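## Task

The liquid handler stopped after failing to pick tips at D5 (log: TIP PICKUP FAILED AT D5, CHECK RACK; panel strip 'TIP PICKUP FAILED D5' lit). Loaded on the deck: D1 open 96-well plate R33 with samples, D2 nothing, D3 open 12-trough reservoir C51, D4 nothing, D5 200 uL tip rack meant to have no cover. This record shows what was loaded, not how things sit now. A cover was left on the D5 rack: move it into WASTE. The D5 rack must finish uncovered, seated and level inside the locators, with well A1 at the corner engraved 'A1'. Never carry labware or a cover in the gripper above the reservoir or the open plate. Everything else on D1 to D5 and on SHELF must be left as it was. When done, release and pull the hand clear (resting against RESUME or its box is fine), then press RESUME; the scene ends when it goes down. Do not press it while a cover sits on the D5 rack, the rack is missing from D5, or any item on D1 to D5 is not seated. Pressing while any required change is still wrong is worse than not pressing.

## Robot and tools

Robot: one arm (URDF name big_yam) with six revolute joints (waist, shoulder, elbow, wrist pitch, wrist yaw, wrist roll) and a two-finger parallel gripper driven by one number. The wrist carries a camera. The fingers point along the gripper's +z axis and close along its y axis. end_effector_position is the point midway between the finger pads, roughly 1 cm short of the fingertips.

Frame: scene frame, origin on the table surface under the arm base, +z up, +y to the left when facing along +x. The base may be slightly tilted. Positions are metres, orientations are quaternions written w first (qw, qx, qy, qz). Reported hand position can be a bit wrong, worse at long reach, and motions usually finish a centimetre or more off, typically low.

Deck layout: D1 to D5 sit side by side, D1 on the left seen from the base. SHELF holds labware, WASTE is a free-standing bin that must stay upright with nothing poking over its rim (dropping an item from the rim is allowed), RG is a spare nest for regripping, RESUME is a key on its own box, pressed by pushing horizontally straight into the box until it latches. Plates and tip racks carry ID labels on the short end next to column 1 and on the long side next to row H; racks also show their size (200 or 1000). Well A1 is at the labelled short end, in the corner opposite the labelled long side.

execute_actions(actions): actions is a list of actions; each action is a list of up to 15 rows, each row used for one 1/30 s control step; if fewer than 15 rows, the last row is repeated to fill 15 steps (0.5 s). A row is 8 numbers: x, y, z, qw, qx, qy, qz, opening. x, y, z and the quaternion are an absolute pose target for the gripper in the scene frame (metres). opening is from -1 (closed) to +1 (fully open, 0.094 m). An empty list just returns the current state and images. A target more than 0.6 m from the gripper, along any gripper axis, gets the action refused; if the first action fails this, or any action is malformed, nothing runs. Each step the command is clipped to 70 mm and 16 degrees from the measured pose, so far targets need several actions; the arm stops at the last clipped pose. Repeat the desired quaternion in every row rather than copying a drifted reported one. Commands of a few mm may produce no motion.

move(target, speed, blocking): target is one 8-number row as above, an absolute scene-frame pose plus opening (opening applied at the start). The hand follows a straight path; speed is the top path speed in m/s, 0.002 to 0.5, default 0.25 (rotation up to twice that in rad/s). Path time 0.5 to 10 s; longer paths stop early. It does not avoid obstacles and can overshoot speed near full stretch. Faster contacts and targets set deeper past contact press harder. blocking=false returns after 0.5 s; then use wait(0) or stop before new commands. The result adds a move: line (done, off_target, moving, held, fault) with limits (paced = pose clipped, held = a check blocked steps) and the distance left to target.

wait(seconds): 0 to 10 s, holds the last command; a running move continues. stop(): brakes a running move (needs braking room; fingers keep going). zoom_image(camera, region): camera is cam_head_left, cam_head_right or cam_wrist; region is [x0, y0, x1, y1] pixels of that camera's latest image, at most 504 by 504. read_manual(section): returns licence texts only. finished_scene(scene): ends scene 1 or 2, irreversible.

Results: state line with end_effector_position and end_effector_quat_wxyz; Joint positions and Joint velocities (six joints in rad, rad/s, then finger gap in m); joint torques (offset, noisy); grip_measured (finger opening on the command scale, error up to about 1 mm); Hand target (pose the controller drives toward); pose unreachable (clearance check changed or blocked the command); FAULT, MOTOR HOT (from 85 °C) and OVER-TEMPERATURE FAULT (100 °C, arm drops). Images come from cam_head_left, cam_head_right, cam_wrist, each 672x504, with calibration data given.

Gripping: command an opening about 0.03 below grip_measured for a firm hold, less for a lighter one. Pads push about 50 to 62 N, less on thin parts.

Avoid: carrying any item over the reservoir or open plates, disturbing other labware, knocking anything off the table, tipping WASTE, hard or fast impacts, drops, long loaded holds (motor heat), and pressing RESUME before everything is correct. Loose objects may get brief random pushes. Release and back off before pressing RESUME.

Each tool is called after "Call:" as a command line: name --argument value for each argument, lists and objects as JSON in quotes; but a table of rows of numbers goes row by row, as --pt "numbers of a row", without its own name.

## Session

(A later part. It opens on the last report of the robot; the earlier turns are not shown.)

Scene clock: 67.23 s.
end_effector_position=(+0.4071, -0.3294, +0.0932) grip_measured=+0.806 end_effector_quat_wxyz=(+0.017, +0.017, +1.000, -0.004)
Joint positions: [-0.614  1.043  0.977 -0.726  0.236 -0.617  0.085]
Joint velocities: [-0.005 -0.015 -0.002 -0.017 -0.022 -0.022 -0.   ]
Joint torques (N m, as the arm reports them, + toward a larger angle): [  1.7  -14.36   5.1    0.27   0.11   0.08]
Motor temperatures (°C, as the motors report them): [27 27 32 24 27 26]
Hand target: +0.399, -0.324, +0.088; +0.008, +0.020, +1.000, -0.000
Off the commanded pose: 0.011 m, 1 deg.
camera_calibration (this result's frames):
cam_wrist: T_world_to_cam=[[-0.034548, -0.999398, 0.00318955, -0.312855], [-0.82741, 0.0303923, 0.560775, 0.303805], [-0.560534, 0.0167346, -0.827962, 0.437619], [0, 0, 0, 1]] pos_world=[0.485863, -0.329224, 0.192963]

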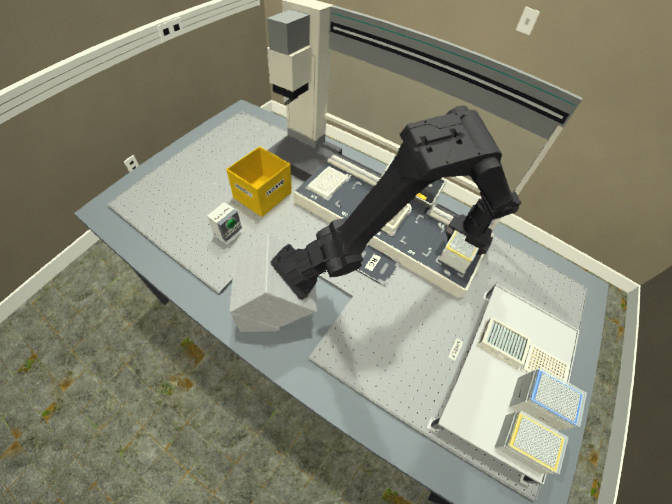

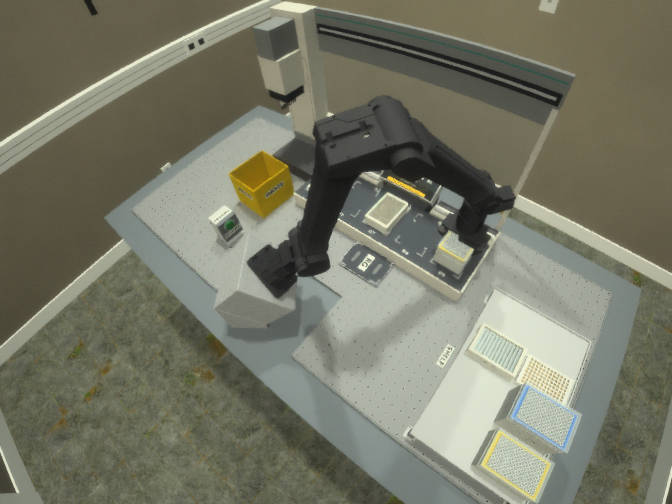

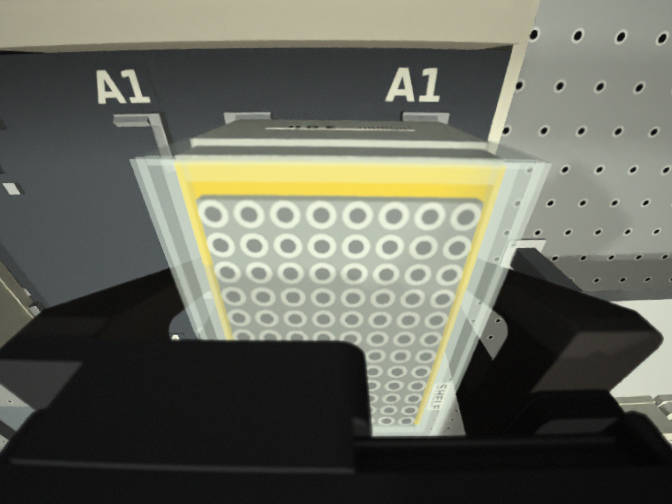

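Call:
execute_actions --actions '[[[0.398,-0.323,0.087,0.004,0.02,1,0,0.76],[0.398,-0.323,0.086,0.002,0.02,1,0.001,0.76],[0.397,-0.322,0.085,0,0.02,1,0.002,0.76],[0.397,-0.322,0.084,0,0.02,1,0.002,0.76],[0.397,-0.322,0.083,0,0.02,1,0.002,0.76],[0.397,-0.322,0.082,0,0.02,1,0.002,0.76]],[[0.397,-0.322,0.081,0,0.02,1,0.002,0.76]]]'

Call:
zoom_image --camera "cam_wrist" --region '[190,50,490,170]'

Scene clock: 73.23 s.
end_effector_position=(+0.4069, -0.3296, +0.0932) grip_measured=+0.806 end_effector_quat_wxyz=(+0.016, +0.017, +1.000, -0.004)
Joint positions: [-0.614  1.043  0.977 -0.726  0.238 -0.617  0.085]
Joint velocities: [-0.005 -0.005 -0.012 -0.012 -0.007  0.007 -0.001]
Joint torques (N m, as the arm reports them, + toward a larger angle): [  1.54 -13.27   4.97   0.25   0.32   0.1 ]
Motor temperatures (°C, as the motors report them): [27 27 31 24 27 26]
Hand target: +0.397, -0.322, +0.082; -0.000, +0.020, +1.000, +0.002
Off the commanded pose: 0.017 m, 2 deg.
camera_calibration (this result's frames):
cam_wrist: T_world_to_cam=[[-0.0349726, -0.999378, 0.00442099, -0.313005], [-0.82688, 0.0314201, 0.561501, 0.303737], [-0.561291, 0.0159815, -0.827464, 0.437543], [0, 0, 0, 1]] pos_world=[0.485796, -0.329346, 0.192887]

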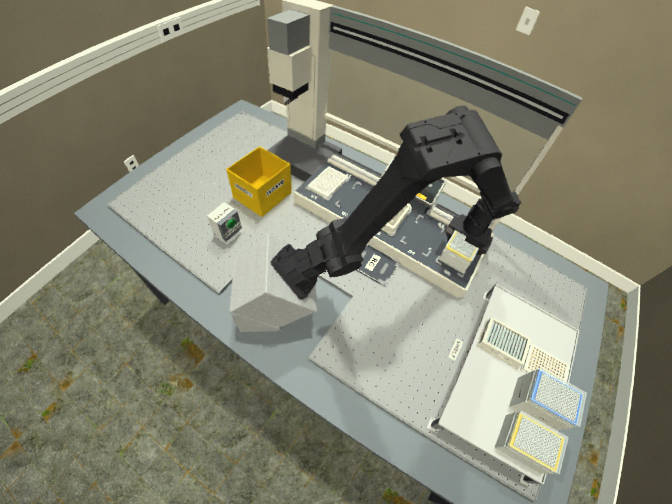

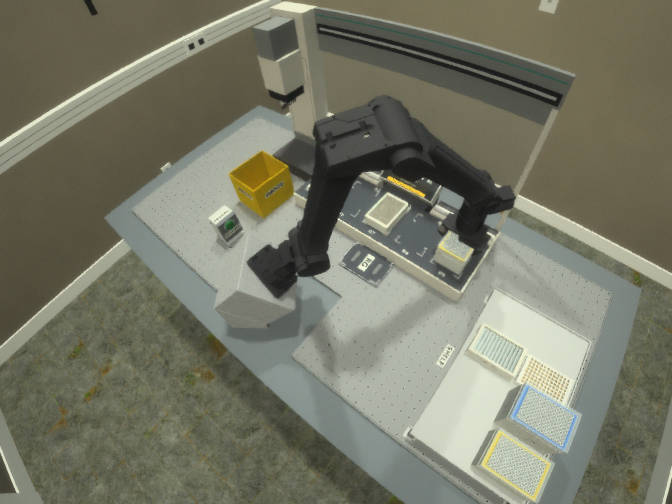

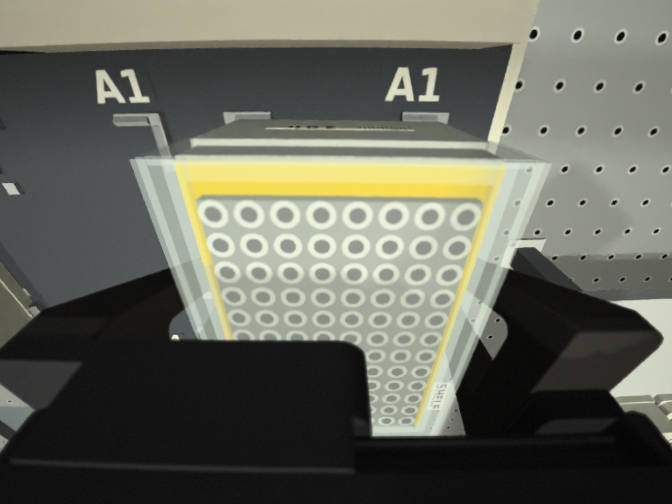

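Region (190, 50, 490, 170) of cam_wrist's 672x504 image, scaled by 1.680, with more detail than that image has; it fills the top 202 rows of this view, and the rest is white.

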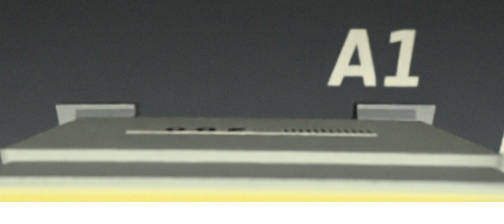

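Call:
execute_actions --actions '[[[0.397,-0.321,0.080,0,0.02,1,0.004,0.76],[0.397,-0.320,0.079,0,0.02,1,0.005,0.76],[0.397,-0.319,0.078,0,0.02,1,0.006,0.76],[0.397,-0.318,0.077,0,0.02,1,0.007,0.76],[0.397,-0.318,0.076,0,0.02,1,0.007,0.76]],[[0.397,-0.318,0.075,0,0.02,1,0.007,0.76]]]'

Call:
zoom_image --camera "cam_wrist" --region '[190,50,490,170]'

Scene clock: 78.37 s.
end_effector_position=(+0.4068, -0.3290, +0.0925) grip_measured=+0.806 end_effector_quat_wxyz=(+0.017, +0.019, +1.000, -0.004)
Joint positions: [-0.614  1.043  0.974 -0.722  0.237 -0.614  0.085]
Joint velocities: [-0.005 -0.005  0.007  0.027 -0.022 -0.022  0.   ]
Joint torques (N m, as the arm reports them, + toward a larger angle): [  1.6  -12.19   4.72   0.48   0.     0.09]
Motor temperatures (°C, as the motors report them): [27 27 31 24 27 26]
Hand target: +0.396, -0.318, +0.076; -0.000, +0.020, +1.000, +0.007
Off the commanded pose: 0.023 m, 2 deg.
camera_calibration (this result's frames):
cam_wrist: T_world_to_cam=[[-0.0379888, -0.999269, 0.00424229, -0.311127], [-0.827847, 0.033849, 0.559932, 0.305361], [-0.559666, 0.0177591, -0.828528, 0.436843], [0, 0, 0, 1]] pos_world=[0.485459, -0.328994, 0.192275]

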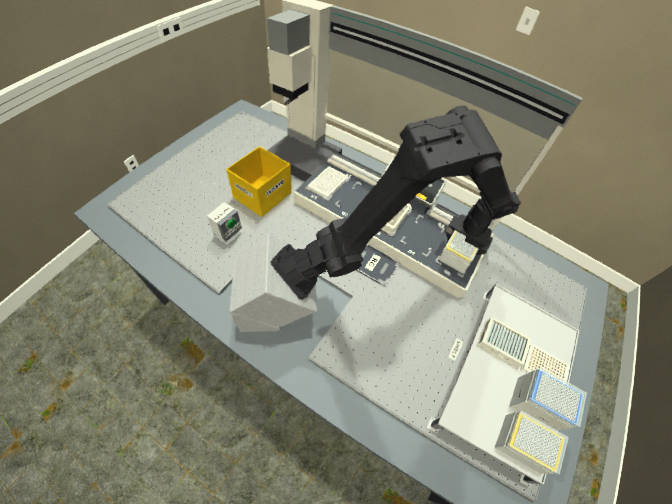

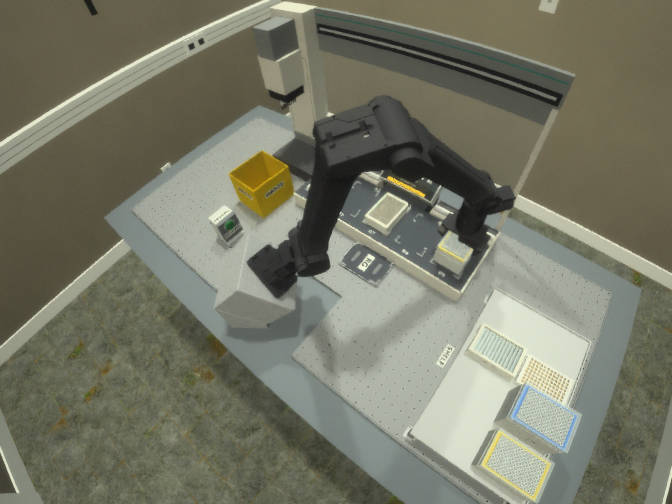

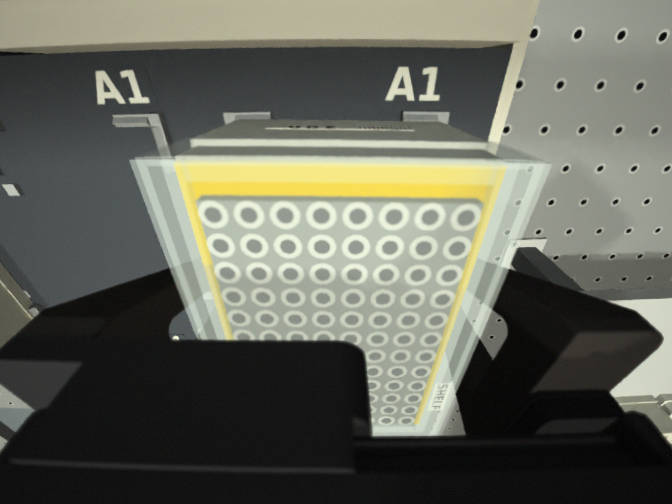

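Region (190, 50, 490, 170) of cam_wrist's 672x504 image, scaled by 1.680, with more detail than that image has; it fills the top 202 rows of this view, and the rest is white.

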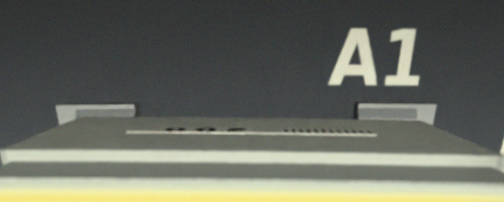

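Call:
execute_actions --actions '[[[0.397,-0.317,0.074,-0.002,0.018,1,0.009,0.76],[0.396,-0.317,0.073,-0.004,0.018,1,0.01,0.76],[0.396,-0.316,0.072,-0.006,0.018,1,0.012,0.76],[0.396,-0.316,0.071,-0.008,0.018,1,0.013,0.76],[0.396,-0.316,0.070,-0.008,0.018,1,0.013,0.76]],[[0.396,-0.316,0.069,-0.008,0.018,1,0.013,0.76]]]'

Call:
zoom_image --camera "cam_wrist" --region '[190,50,490,170]'

Scene clock: 83.23 s.
end_effector_position=(+0.4068, -0.3290, +0.0925) grip_measured=+0.806 end_effector_quat_wxyz=(+0.017, +0.019, +1.000, -0.004)
Joint positions: [-0.614  1.043  0.974 -0.722  0.237 -0.614  0.085]
Joint velocities: [-0.005 -0.005  0.012 -0.007 -0.007 -0.095  0.001]
Joint torques (N m, as the arm reports them, + toward a larger angle): [  1.69 -10.7    5.02   0.18  -0.03   0.09]
Motor temperatures (°C, as the motors report them): [27 27 31 24 27 26]
Hand target: +0.395, -0.316, +0.071; -0.008, +0.018, +1.000, +0.013
Off the commanded pose: 0.029 m, 3 deg.
camera_calibration (this result's frames):
cam_wrist: T_world_to_cam=[[-0.0379888, -0.999269, 0.00424229, -0.311127], [-0.827847, 0.033849, 0.559932, 0.305361], [-0.559666, 0.0177591, -0.828528, 0.436843], [0, 0, 0, 1]] pos_world=[0.485459, -0.328994, 0.192275]

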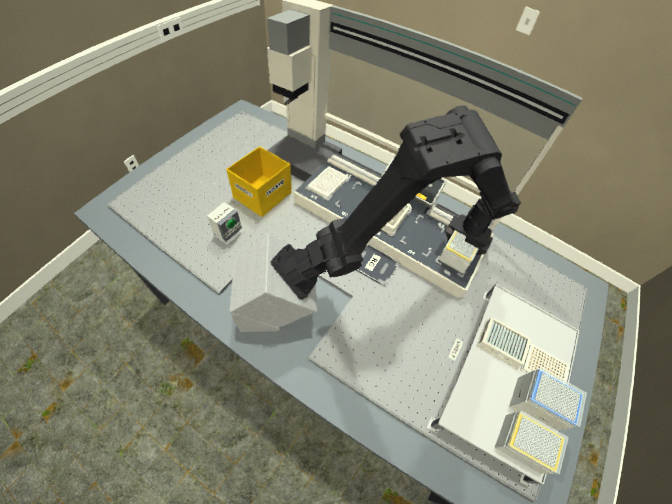

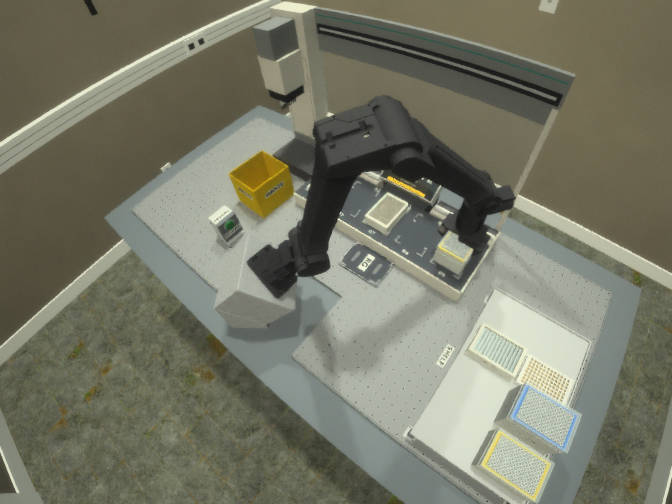

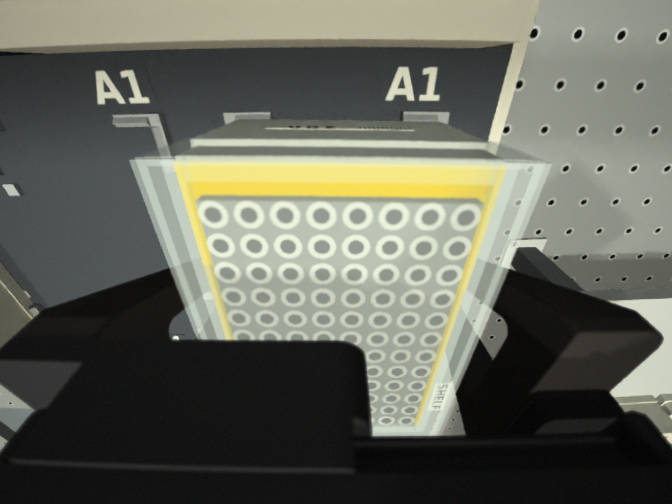

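Region (190, 50, 490, 170) of cam_wrist's 672x504 image, scaled by 1.680, with more detail than that image has; it fills the top 202 rows of this view, and the rest is white.

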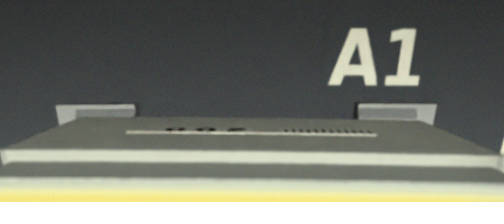

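Shoulder not broken free yet; a little more.

Call:
execute_actions --actions '[[[0.396,-0.315,0.068,-0.009,0.018,1,0.014,0.76],[0.395,-0.315,0.067,-0.01,0.018,1,0.015,0.76],[0.395,-0.314,0.066,-0.011,0.018,1,0.016,0.76],[0.395,-0.314,0.065,-0.012,0.018,1,0.017,0.76],[0.395,-0.314,0.064,-0.012,0.018,1,0.017,0.76]],[[0.395,-0.314,0.063,-0.012,0.018,1,0.017,0.76]]]'

Call:
zoom_image --camera "cam_wrist" --region '[190,50,490,170]'

Scene clock: 95.13 s.
end_effector_position=(+0.4068, -0.3288, +0.0922) grip_measured=+0.806 end_effector_quat_wxyz=(+0.017, +0.019, +1.000, -0.004)
Joint positions: [-0.614  1.044  0.974 -0.722  0.236 -0.613  0.085]
Joint velocities: [-0.015 -0.024  0.002 -0.022  0.066 -0.007 -0.   ]
Joint torques (N m, as the arm reports them, + toward a larger angle): [ 1.19 -9.81  4.94  0.24 -0.17  0.1 ]
Motor temperatures (°C, as the motors report them): [27 27 31 24 27 26]
Hand target: +0.393, -0.313, +0.066; -0.012, +0.018, +1.000, +0.017
Off the commanded pose: 0.035 m, 4 deg.
camera_calibration (this result's frames):
cam_wrist: T_world_to_cam=[[-0.0385373, -0.999252, 0.00317209, -0.310555], [-0.82776, 0.0337015, 0.560069, 0.30545], [-0.559757, 0.0189578, -0.82844, 0.437022], [0, 0, 0, 1]] pos_world=[0.485498, -0.328902, 0.191958]

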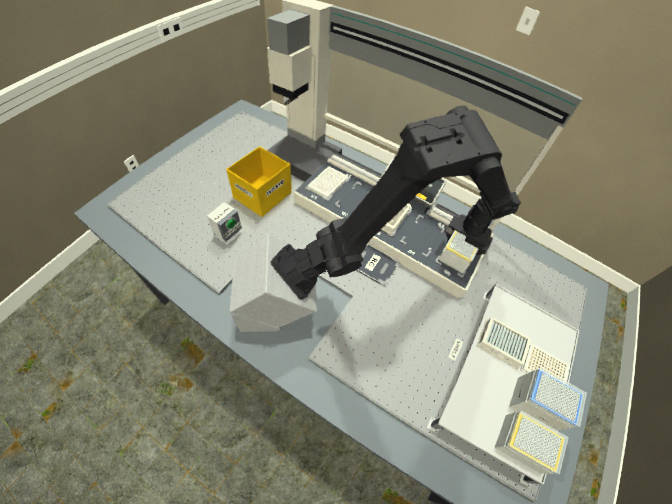

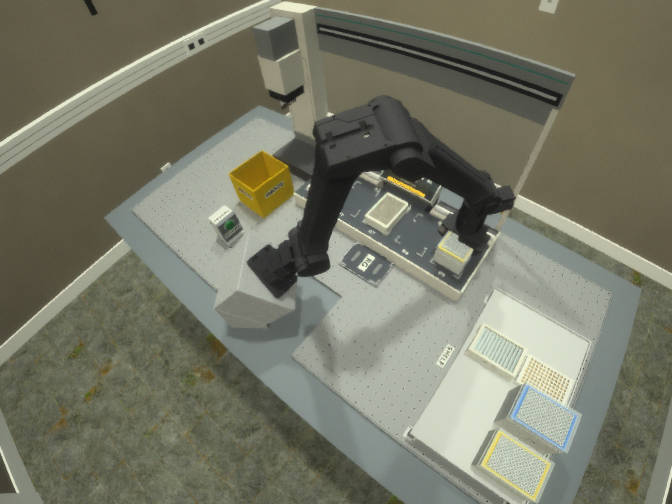

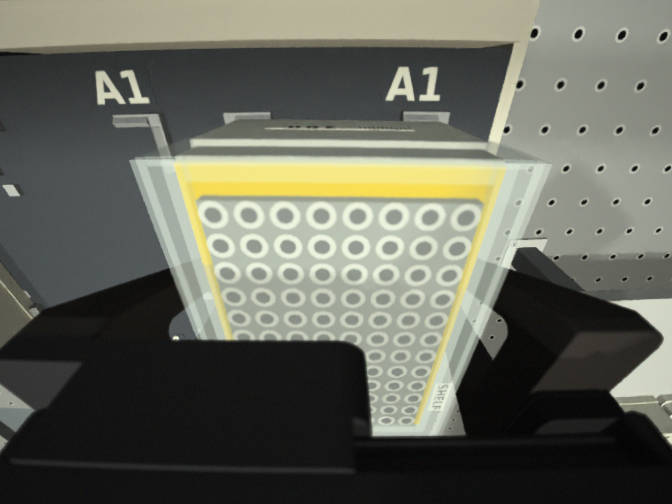

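Region (190, 50, 490, 170) of cam_wrist's 672x504 image, scaled by 1.680, with more detail than that image has; it fills the top 202 rows of this view, and the rest is white.

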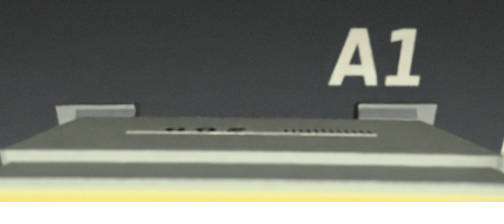

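Call:
execute_actions --actions '[[[0.394,-0.313,0.064,-0.014,0.018,1,0.019,0.76],[0.393,-0.312,0.064,-0.016,0.018,1,0.021,0.76],[0.392,-0.311,0.064,-0.018,0.018,1,0.023,0.76],[0.391,-0.310,0.064,-0.02,0.018,1,0.025,0.76],[0.390,-0.309,0.064,-0.02,0.018,1,0.025,0.76]],[[0.390,-0.308,0.064,-0.02,0.018,1,0.025,0.76]]]'

Call:
zoom_image --camera "cam_wrist" --region '[190,50,490,170]'

Scene clock: 103.03 s.
end_effector_position=(+0.4061, -0.3279, +0.0921) grip_measured=+0.806 end_effector_quat_wxyz=(+0.016, +0.026, +1.000, -0.002)
Joint positions: [-0.614  1.044  0.974 -0.726  0.234 -0.599  0.085]
Joint velocities: [-0.015  0.005 -0.017  0.002  0.037 -0.007 -0.   ]
Joint torques (N m, as the arm reports them, + toward a larger angle): [  1.62 -10.2    4.57  -0.5   -0.13   0.05]
Motor temperatures (°C, as the motors report them): [27 27 31 24 27 26]
Hand target: +0.389, -0.308, +0.067; -0.020, +0.019, +0.999, +0.024
Off the commanded pose: 0.038 m, 5 deg.
camera_calibration (this result's frames):
cam_wrist: T_world_to_cam=[[-0.0518324, -0.998655, -0.00105419, -0.303722], [-0.825831, 0.0422688, 0.562331, 0.306659], [-0.56153, 0.0300175, -0.826911, 0.440786], [0, 0, 0, 1]] pos_world=[0.48502, -0.329507, 0.191727]

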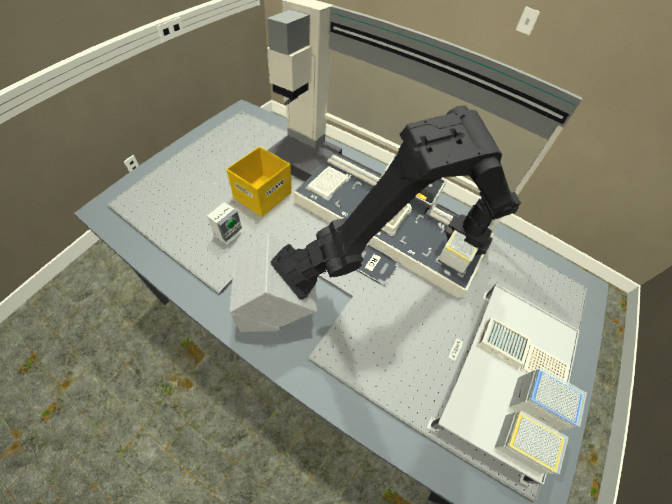

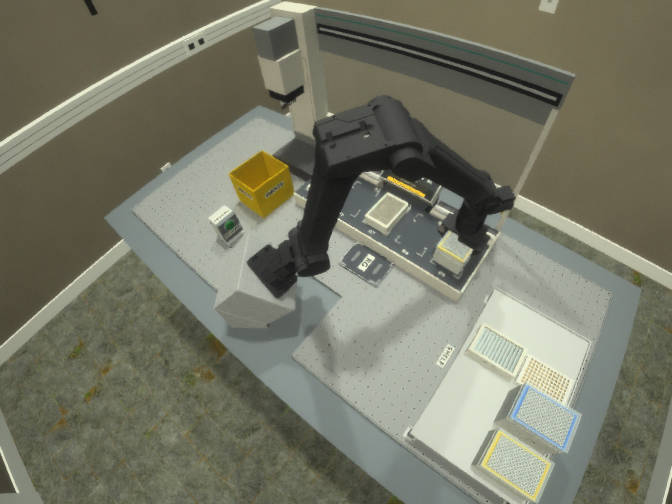

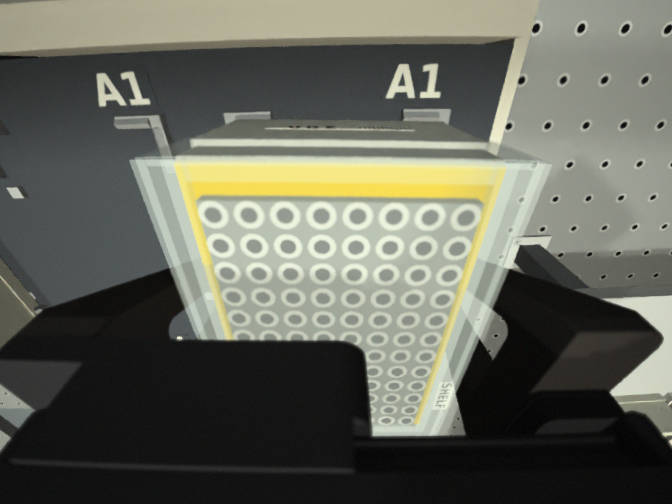

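Region (190, 50, 490, 170) of cam_wrist's 672x504 image, scaled by 1.680, with more detail than that image has; it fills the top 202 rows of this view, and the rest is white.

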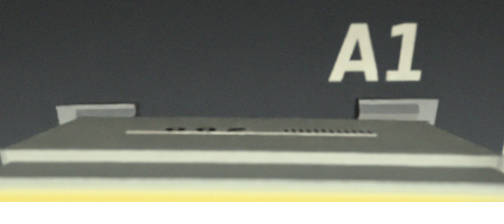

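Free in air (roll moved). Fix yaw, then lower.

Call:
execute_actions --actions '[[[0.390,-0.308,0.064,-0.02,0.014,1,0.025,0.76],[0.390,-0.308,0.064,-0.02,0.010,1,0.025,0.76],[0.390,-0.308,0.064,-0.02,0.006,1,0.025,0.76],[0.390,-0.308,0.064,-0.02,0.002,1,0.025,0.76]],[[0.390,-0.308,0.062,-0.02,0.002,1,0.025,0.76],[0.390,-0.308,0.061,-0.02,0.002,1,0.025,0.76],[0.390,-0.308,0.060,-0.021,0.002,1,0.025,0.76],[0.390,-0.308,0.059,-0.022,0.002,1,0.025,0.76],[0.390,-0.308,0.058,-0.022,0.002,1,0.025,0.76],[0.390,-0.308,0.057,-0.022,0.002,1,0.025,0.76]]]'

Call:
zoom_image --camera "cam_wrist" --region '[190,50,490,170]'

Scene clock: 109.30 s.
end_effector_position=(+0.4060, -0.3277, +0.0917) grip_measured=+0.806 end_effector_quat_wxyz=(+0.015, +0.024, +1.000, -0.001)
Joint positions: [-0.614  1.045  0.974 -0.726  0.234 -0.602  0.085]
Joint velocities: [-0.005 -0.005  0.012  0.017 -0.022 -0.051  0.   ]
Joint torques (N m, as the arm reports them, + toward a larger angle): [ 1.36 -9.15  4.51  0.01 -0.16 -0.3 ]
Motor temperatures (°C, as the motors report them): [27 27 31 24 27 26]
Hand target: +0.388, -0.307, +0.061; -0.022, +0.003, +0.999, +0.025
Off the commanded pose: 0.043 m, 6 deg.
camera_calibration (this result's frames):
cam_wrist: T_world_to_cam=[[-0.0481236, -0.99884, -0.00156903, -0.305038], [-0.825476, 0.0388864, 0.563096, 0.305521], [-0.562382, 0.0283934, -0.82639, 0.440118], [0, 0, 0, 1]] pos_world=[0.485035, -0.329062, 0.191193]

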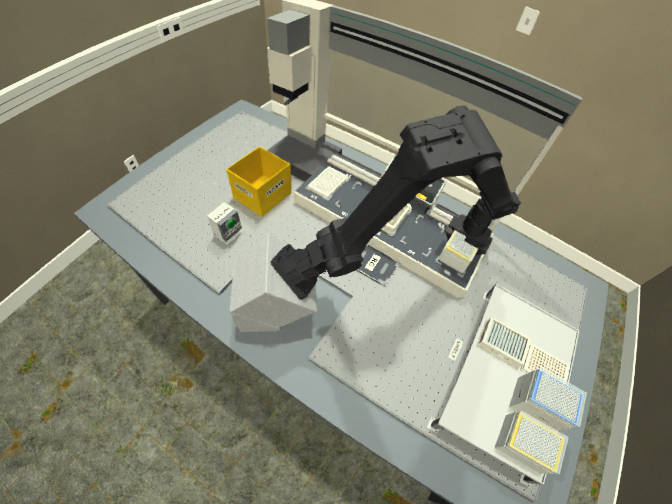

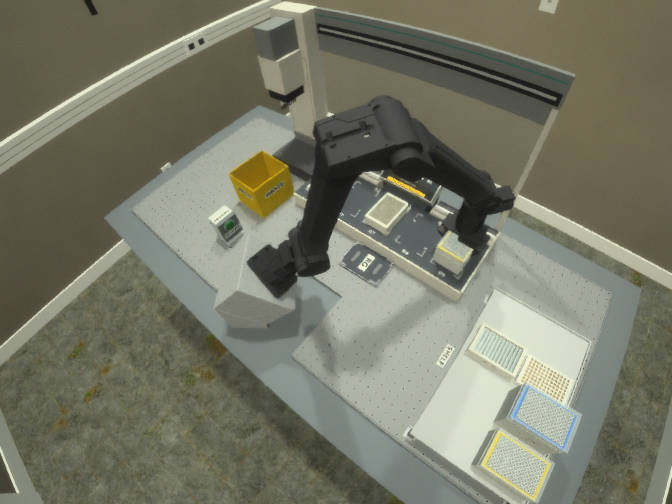

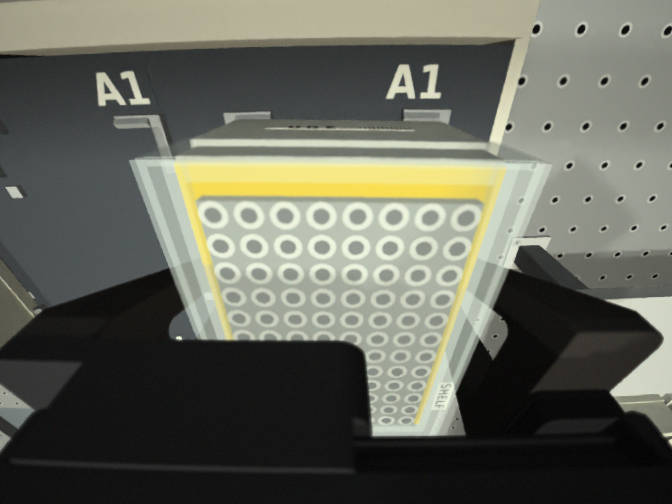

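Region (190, 50, 490, 170) of cam_wrist's 672x504 image, scaled by 1.680, with more detail than that image has; it fills the top 202 rows of this view, and the rest is white.

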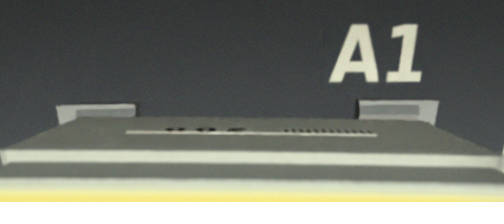

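Call:
execute_actions --actions '[[[0.389,-0.309,0.060,-0.022,0.002,1,0.023,0.76],[0.388,-0.309,0.062,-0.022,0.002,1,0.022,0.76],[0.387,-0.309,0.064,-0.022,0.002,1,0.021,0.76],[0.386,-0.309,0.066,-0.022,0.002,1,0.02,0.76],[0.385,-0.309,0.067,-0.022,0.002,1,0.02,0.76]],[[0.385,-0.309,0.067,-0.022,0.002,1,0.02,0.76]]]'

Call:
zoom_image --camera "cam_wrist" --region '[190,50,490,170]'

Scene clock: 115.03 s.
end_effector_position=(+0.4058, -0.3279, +0.0917) grip_measured=+0.806 end_effector_quat_wxyz=(+0.015, +0.023, +1.000, -0.002)
Joint positions: [-0.614  1.045  0.974 -0.726  0.236 -0.604  0.085]
Joint velocities: [ 0.015  0.015 -0.007  0.022  0.037 -0.051 -0.001]
Joint torques (N m, as the arm reports them, + toward a larger angle): [  1.5  -11.32   3.97  -0.55   0.19  -0.29]
Motor temperatures (°C, as the motors report them): [27 27 31 24 27 26]
Hand target: +0.384, -0.309, +0.070; -0.022, +0.003, +1.000, +0.020
Off the commanded pose: 0.037 m, 5 deg.
camera_calibration (this result's frames):
cam_wrist: T_world_to_cam=[[-0.0466406, -0.998912, -0.000267203, -0.305999], [-0.825009, 0.0383701, 0.563815, 0.304976], [-0.563191, 0.0265171, -0.825901, 0.4397], [0, 0, 0, 1]] pos_world=[0.484971, -0.329028, 0.191117]

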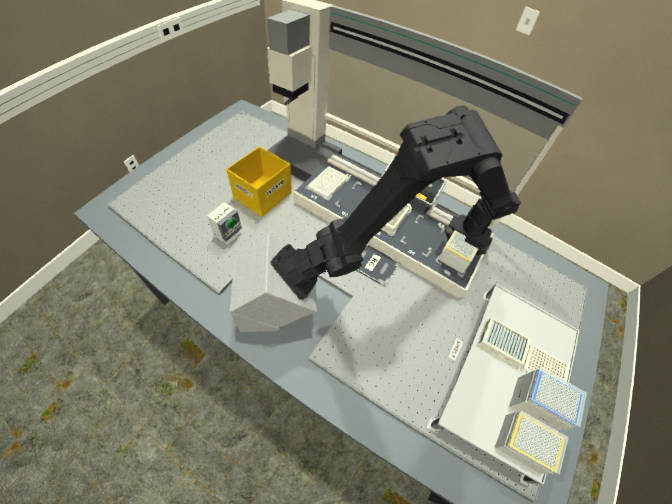

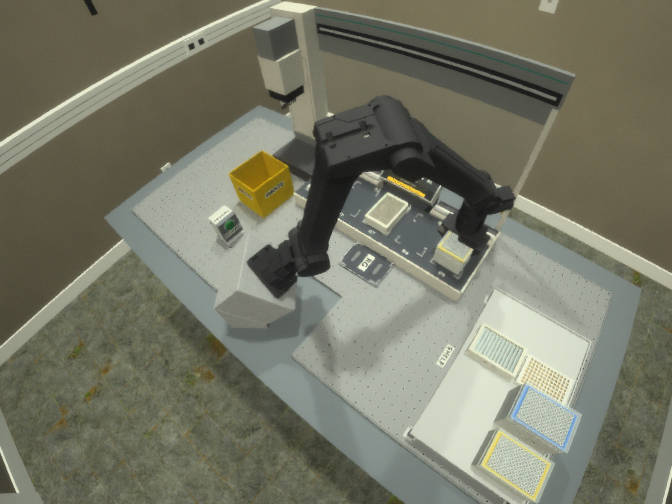

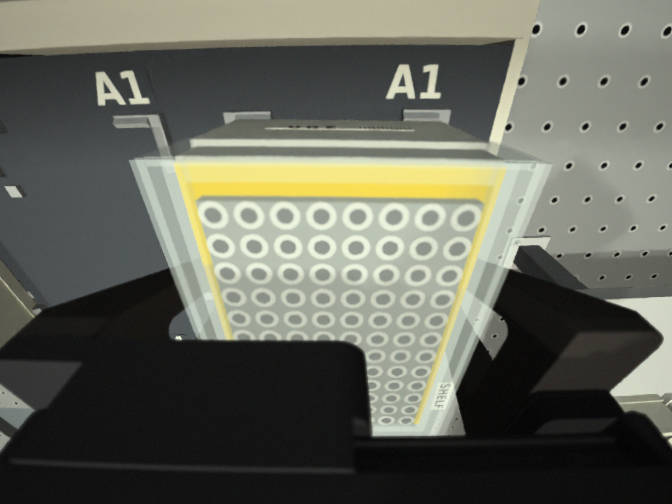

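Region (190, 50, 490, 170) of cam_wrist's 672x504 image, scaled by 1.680, with more detail than that image has; it fills the top 202 rows of this view, and the rest is white.

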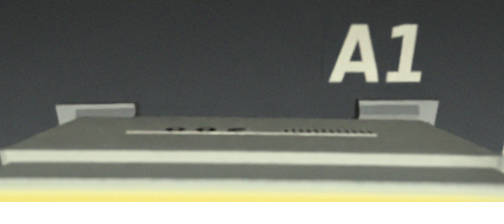

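Call:
execute_actions --actions '[[[0.384,-0.310,0.068,-0.023,0.0,1,0.018,0.76],[0.383,-0.311,0.069,-0.024,-0.002,1,0.017,0.76],[0.382,-0.312,0.070,-0.025,-0.004,1,0.016,0.76],[0.381,-0.313,0.071,-0.026,-0.006,1,0.015,0.76],[0.380,-0.313,0.071,-0.026,-0.006,1,0.015,0.76]],[[0.380,-0.313,0.071,-0.026,-0.006,1,0.015,0.76]]]'

Call:
zoom_image --camera "cam_wrist" --region '[190,50,490,170]'

Scene clock: 120.57 s.
end_effector_position=(+0.3978, -0.3274, +0.0885) grip_measured=+0.806 end_effector_quat_wxyz=(+0.003, +0.016, +1.000, -0.004)
Joint positions: [-0.621  1.045  0.964 -0.732  0.248 -0.621  0.085]
Joint velocities: [-0.005 -0.005 -0.002  0.002 -0.007 -0.022 -0.001]
Joint torques (N m, as the arm reports them, + toward a larger angle): [  1.31 -12.37   4.4   -0.57  -0.03  -0.36]
Motor temperatures (°C, as the motors report them): [27 27 31 24 27 26]
Hand target: +0.380, -0.313, +0.073; -0.026, -0.005, +1.000, +0.015
Off the commanded pose: 0.029 m, 5 deg.
camera_calibration (this result's frames):
cam_wrist: T_world_to_cam=[[-0.0311867, -0.999503, 0.00470151, -0.31266], [-0.812275, 0.0280852, 0.582598, 0.290031], [-0.58244, 0.0143504, -0.812747, 0.435121], [0, 0, 0, 1]] pos_world=[0.479266, -0.326894, 0.186141]

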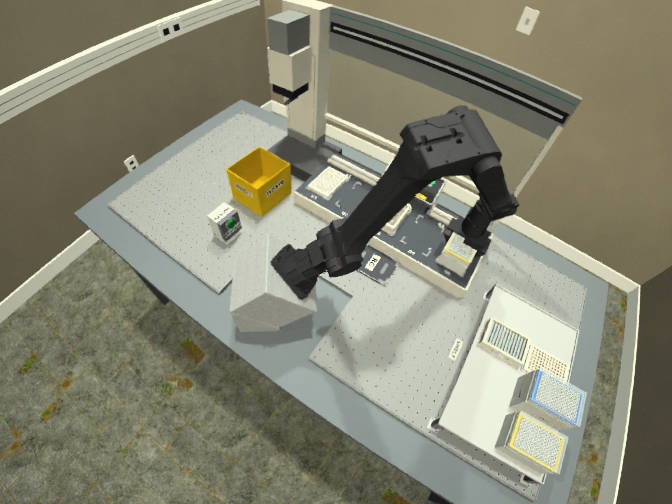

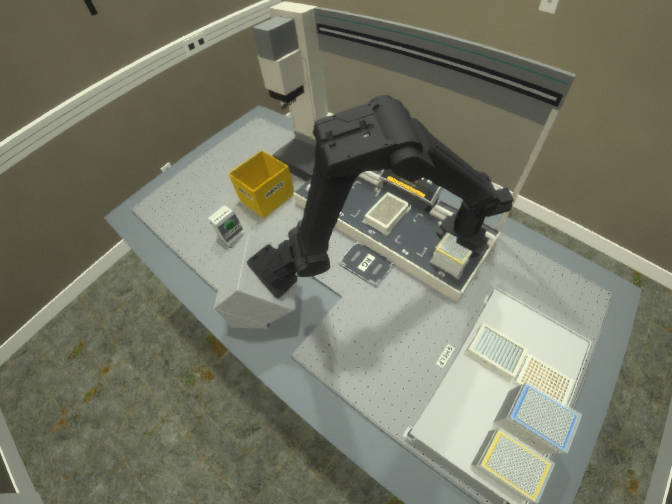

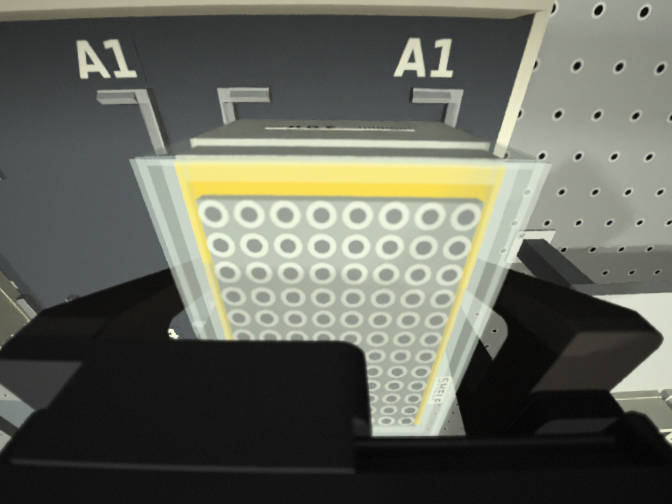

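Region (190, 50, 490, 170) of cam_wrist's 672x504 image, scaled by 1.680, with more detail than that image has; it fills the top 202 rows of this view, and the rest is white.

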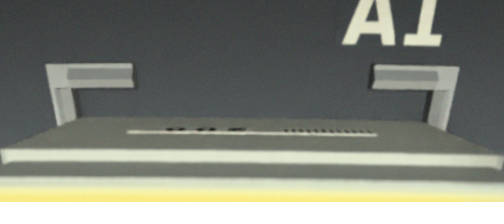

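Call:
execute_actions --actions '[[[0.384,-0.316,0.072,-0.022,0,1,0.012,0.76],[0.388,-0.318,0.073,-0.018,0.004,1,0.01,0.76],[0.392,-0.320,0.074,-0.014,0.008,1,0.008,0.76],[0.396,-0.322,0.075,-0.01,0.012,1,0.006,0.76],[0.400,-0.324,0.076,-0.006,0.015,1,0.004,0.76],[0.404,-0.326,0.078,-0.002,0.017,1,0.002,0.76],[0.407,-0.328,0.080,0.002,0.017,1,0,0.76],[0.410,-0.330,0.082,0.006,0.017,1,0,0.76],[0.413,-0.332,0.084,0.01,0.017,1,-0.002,0.76],[0.416,-0.333,0.085,0.014,0.017,1,-0.003,0.76],[0.418,-0.334,0.086,0.018,0.017,1,-0.004,0.76],[0.420,-0.335,0.087,0.02,0.017,1,-0.005,0.76],[0.422,-0.336,0.088,0.022,0.017,1,-0.006,0.76],[0.424,-0.337,0.089,0.024,0.017,1,-0.007,0.76]],[[0.424,-0.337,0.089,0.024,0.017,1,-0.007,0.76]]]'

Call:
zoom_image --camera "cam_wrist" --region '[190,50,490,170]'

Scene clock: 134.30 s.
end_effector_position=(+0.4004, -0.3282, +0.0888) grip_measured=+0.806 end_effector_quat_wxyz=(+0.007, +0.017, +1.000, -0.003)
Joint positions: [-0.621  1.048  0.968 -0.729  0.242 -0.619  0.085]
Joint velocities: [ 0.005  0.005 -0.007 -0.012  0.007 -0.022 -0.001]
Joint torques (N m, as the arm reports them, + toward a larger angle): [  3.08 -11.68   9.63   0.8   -0.28   0.01]
Motor temperatures (°C, as the motors report them): [27 27 31 24 27 26]
Hand target: +0.423, -0.337, +0.089; +0.024, +0.017, +1.000, -0.007
Off the commanded pose: 0.025 m, 2 deg.
camera_calibration (this result's frames):
cam_wrist: T_world_to_cam=[[-0.0333966, -0.999439, 0.00260176, -0.312302], [-0.816282, 0.0287782, 0.576936, 0.29435], [-0.576687, 0.0171439, -0.816785, 0.435822], [0, 0, 0, 1]] pos_world=[0.481175, -0.328069, 0.186964]

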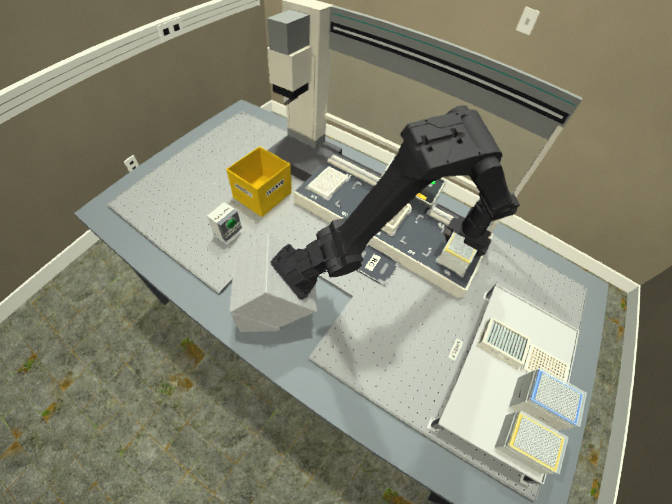

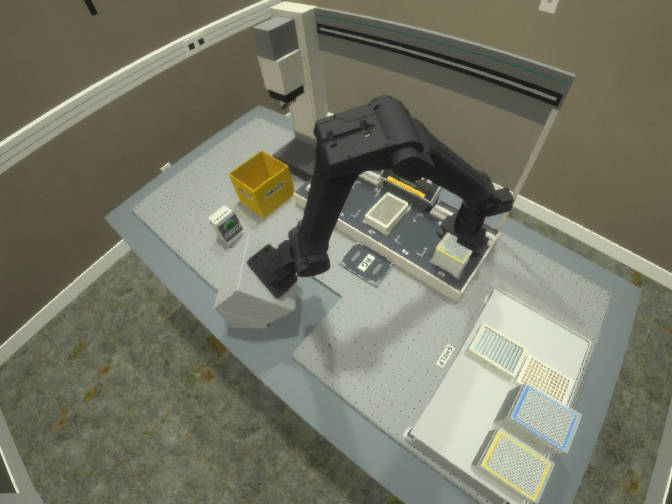

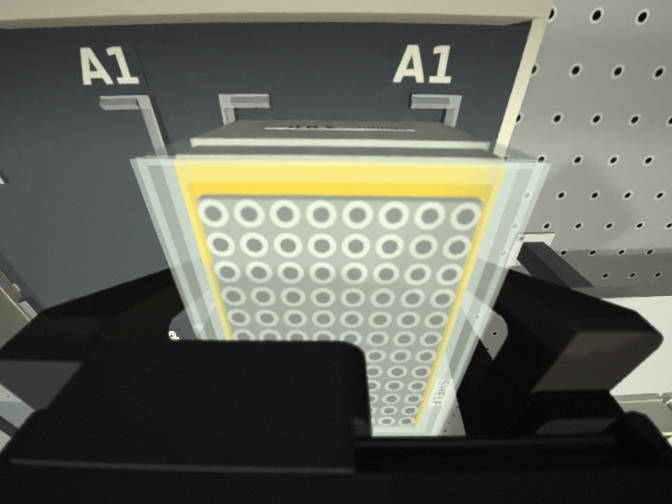

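Region (190, 50, 490, 170) of cam_wrist's 672x504 image, scaled by 1.680, with more detail than that image has; it fills the top 202 rows of this view, and the rest is white.

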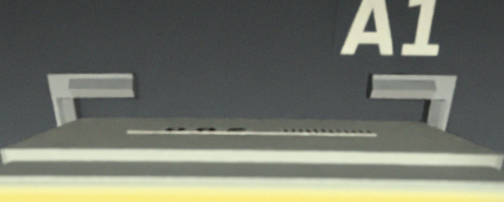

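Call:
execute_actions --actions '[[[0.425,-0.336,0.088,0.024,0.017,1,-0.006,0.76],[0.426,-0.336,0.087,0.024,0.017,1,-0.006,0.76],[0.427,-0.335,0.086,0.024,0.017,1,-0.005,0.76],[0.428,-0.335,0.085,0.024,0.017,1,-0.005,0.76],[0.429,-0.334,0.084,0.024,0.017,1,-0.004,0.76],[0.430,-0.334,0.083,0.024,0.017,1,-0.004,0.76]],[[0.430,-0.334,0.083,0.024,0.017,1,-0.004,0.76]]]'

Call:
zoom_image --camera "cam_wrist" --region '[190,50,490,170]'

Scene clock: 140.80 s.
end_effector_position=(+0.4056, -0.3284, +0.0878) grip_measured=+0.806 end_effector_quat_wxyz=(+0.009, +0.014, +1.000, -0.003)
Joint positions: [-0.615  1.058  0.978 -0.726  0.244 -0.62   0.085]
Joint velocities: [-0.005  0.005 -0.002  0.007  0.095 -0.022  0.   ]
Joint torques (N m, as the arm reports them, + toward a larger angle): [  3.58 -10.79   9.54   0.98  -0.24   0.11]
Motor temperatures (°C, as the motors report them): [27 27 32 24 27 26]
Hand target: +0.429, -0.333, +0.083; +0.024, +0.017, +1.000, -0.004
Off the commanded pose: 0.025 m, 2 deg.
camera_calibration (this result's frames):
cam_wrist: T_world_to_cam=[[-0.0287114, -0.999585, 0.00242851, -0.314265], [-0.819123, 0.0249202, 0.573076, 0.299382], [-0.572899, 0.0144646, -0.819498, 0.435782], [0, 0, 0, 1]] pos_world=[0.485867, -0.327899, 0.186317]

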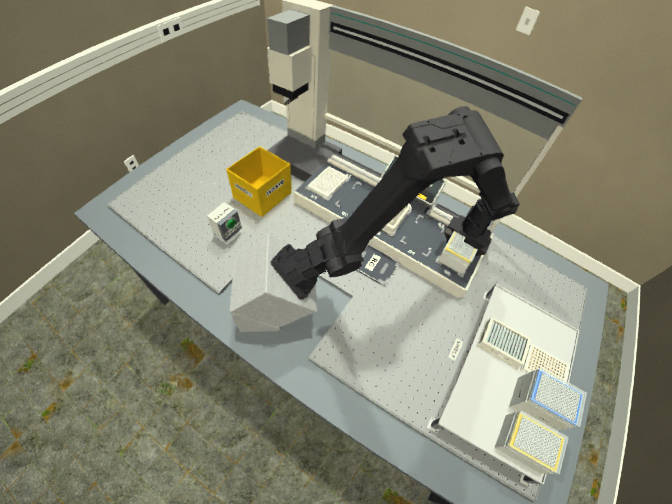

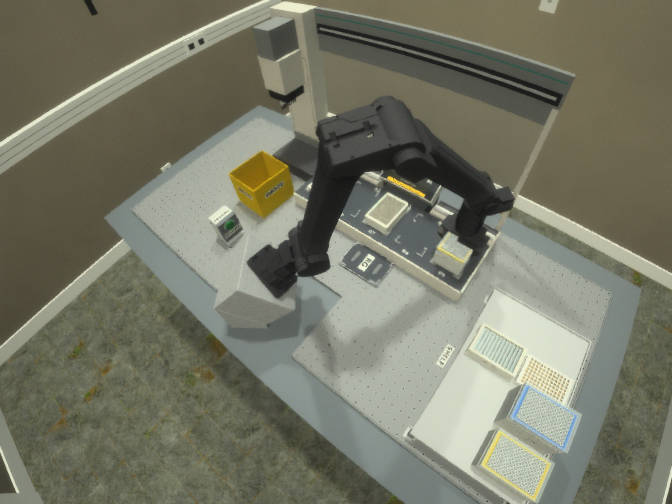

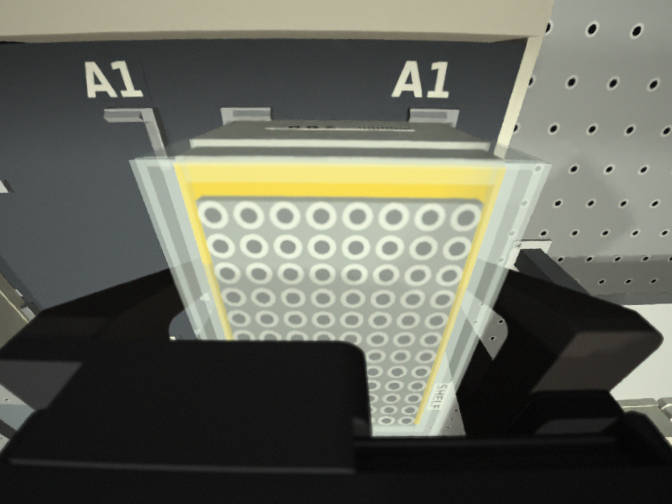

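Region (190, 50, 490, 170) of cam_wrist's 672x504 image, scaled by 1.680, with more detail than that image has; it fills the top 202 rows of this view, and the rest is white.

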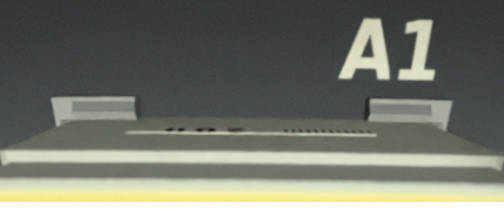

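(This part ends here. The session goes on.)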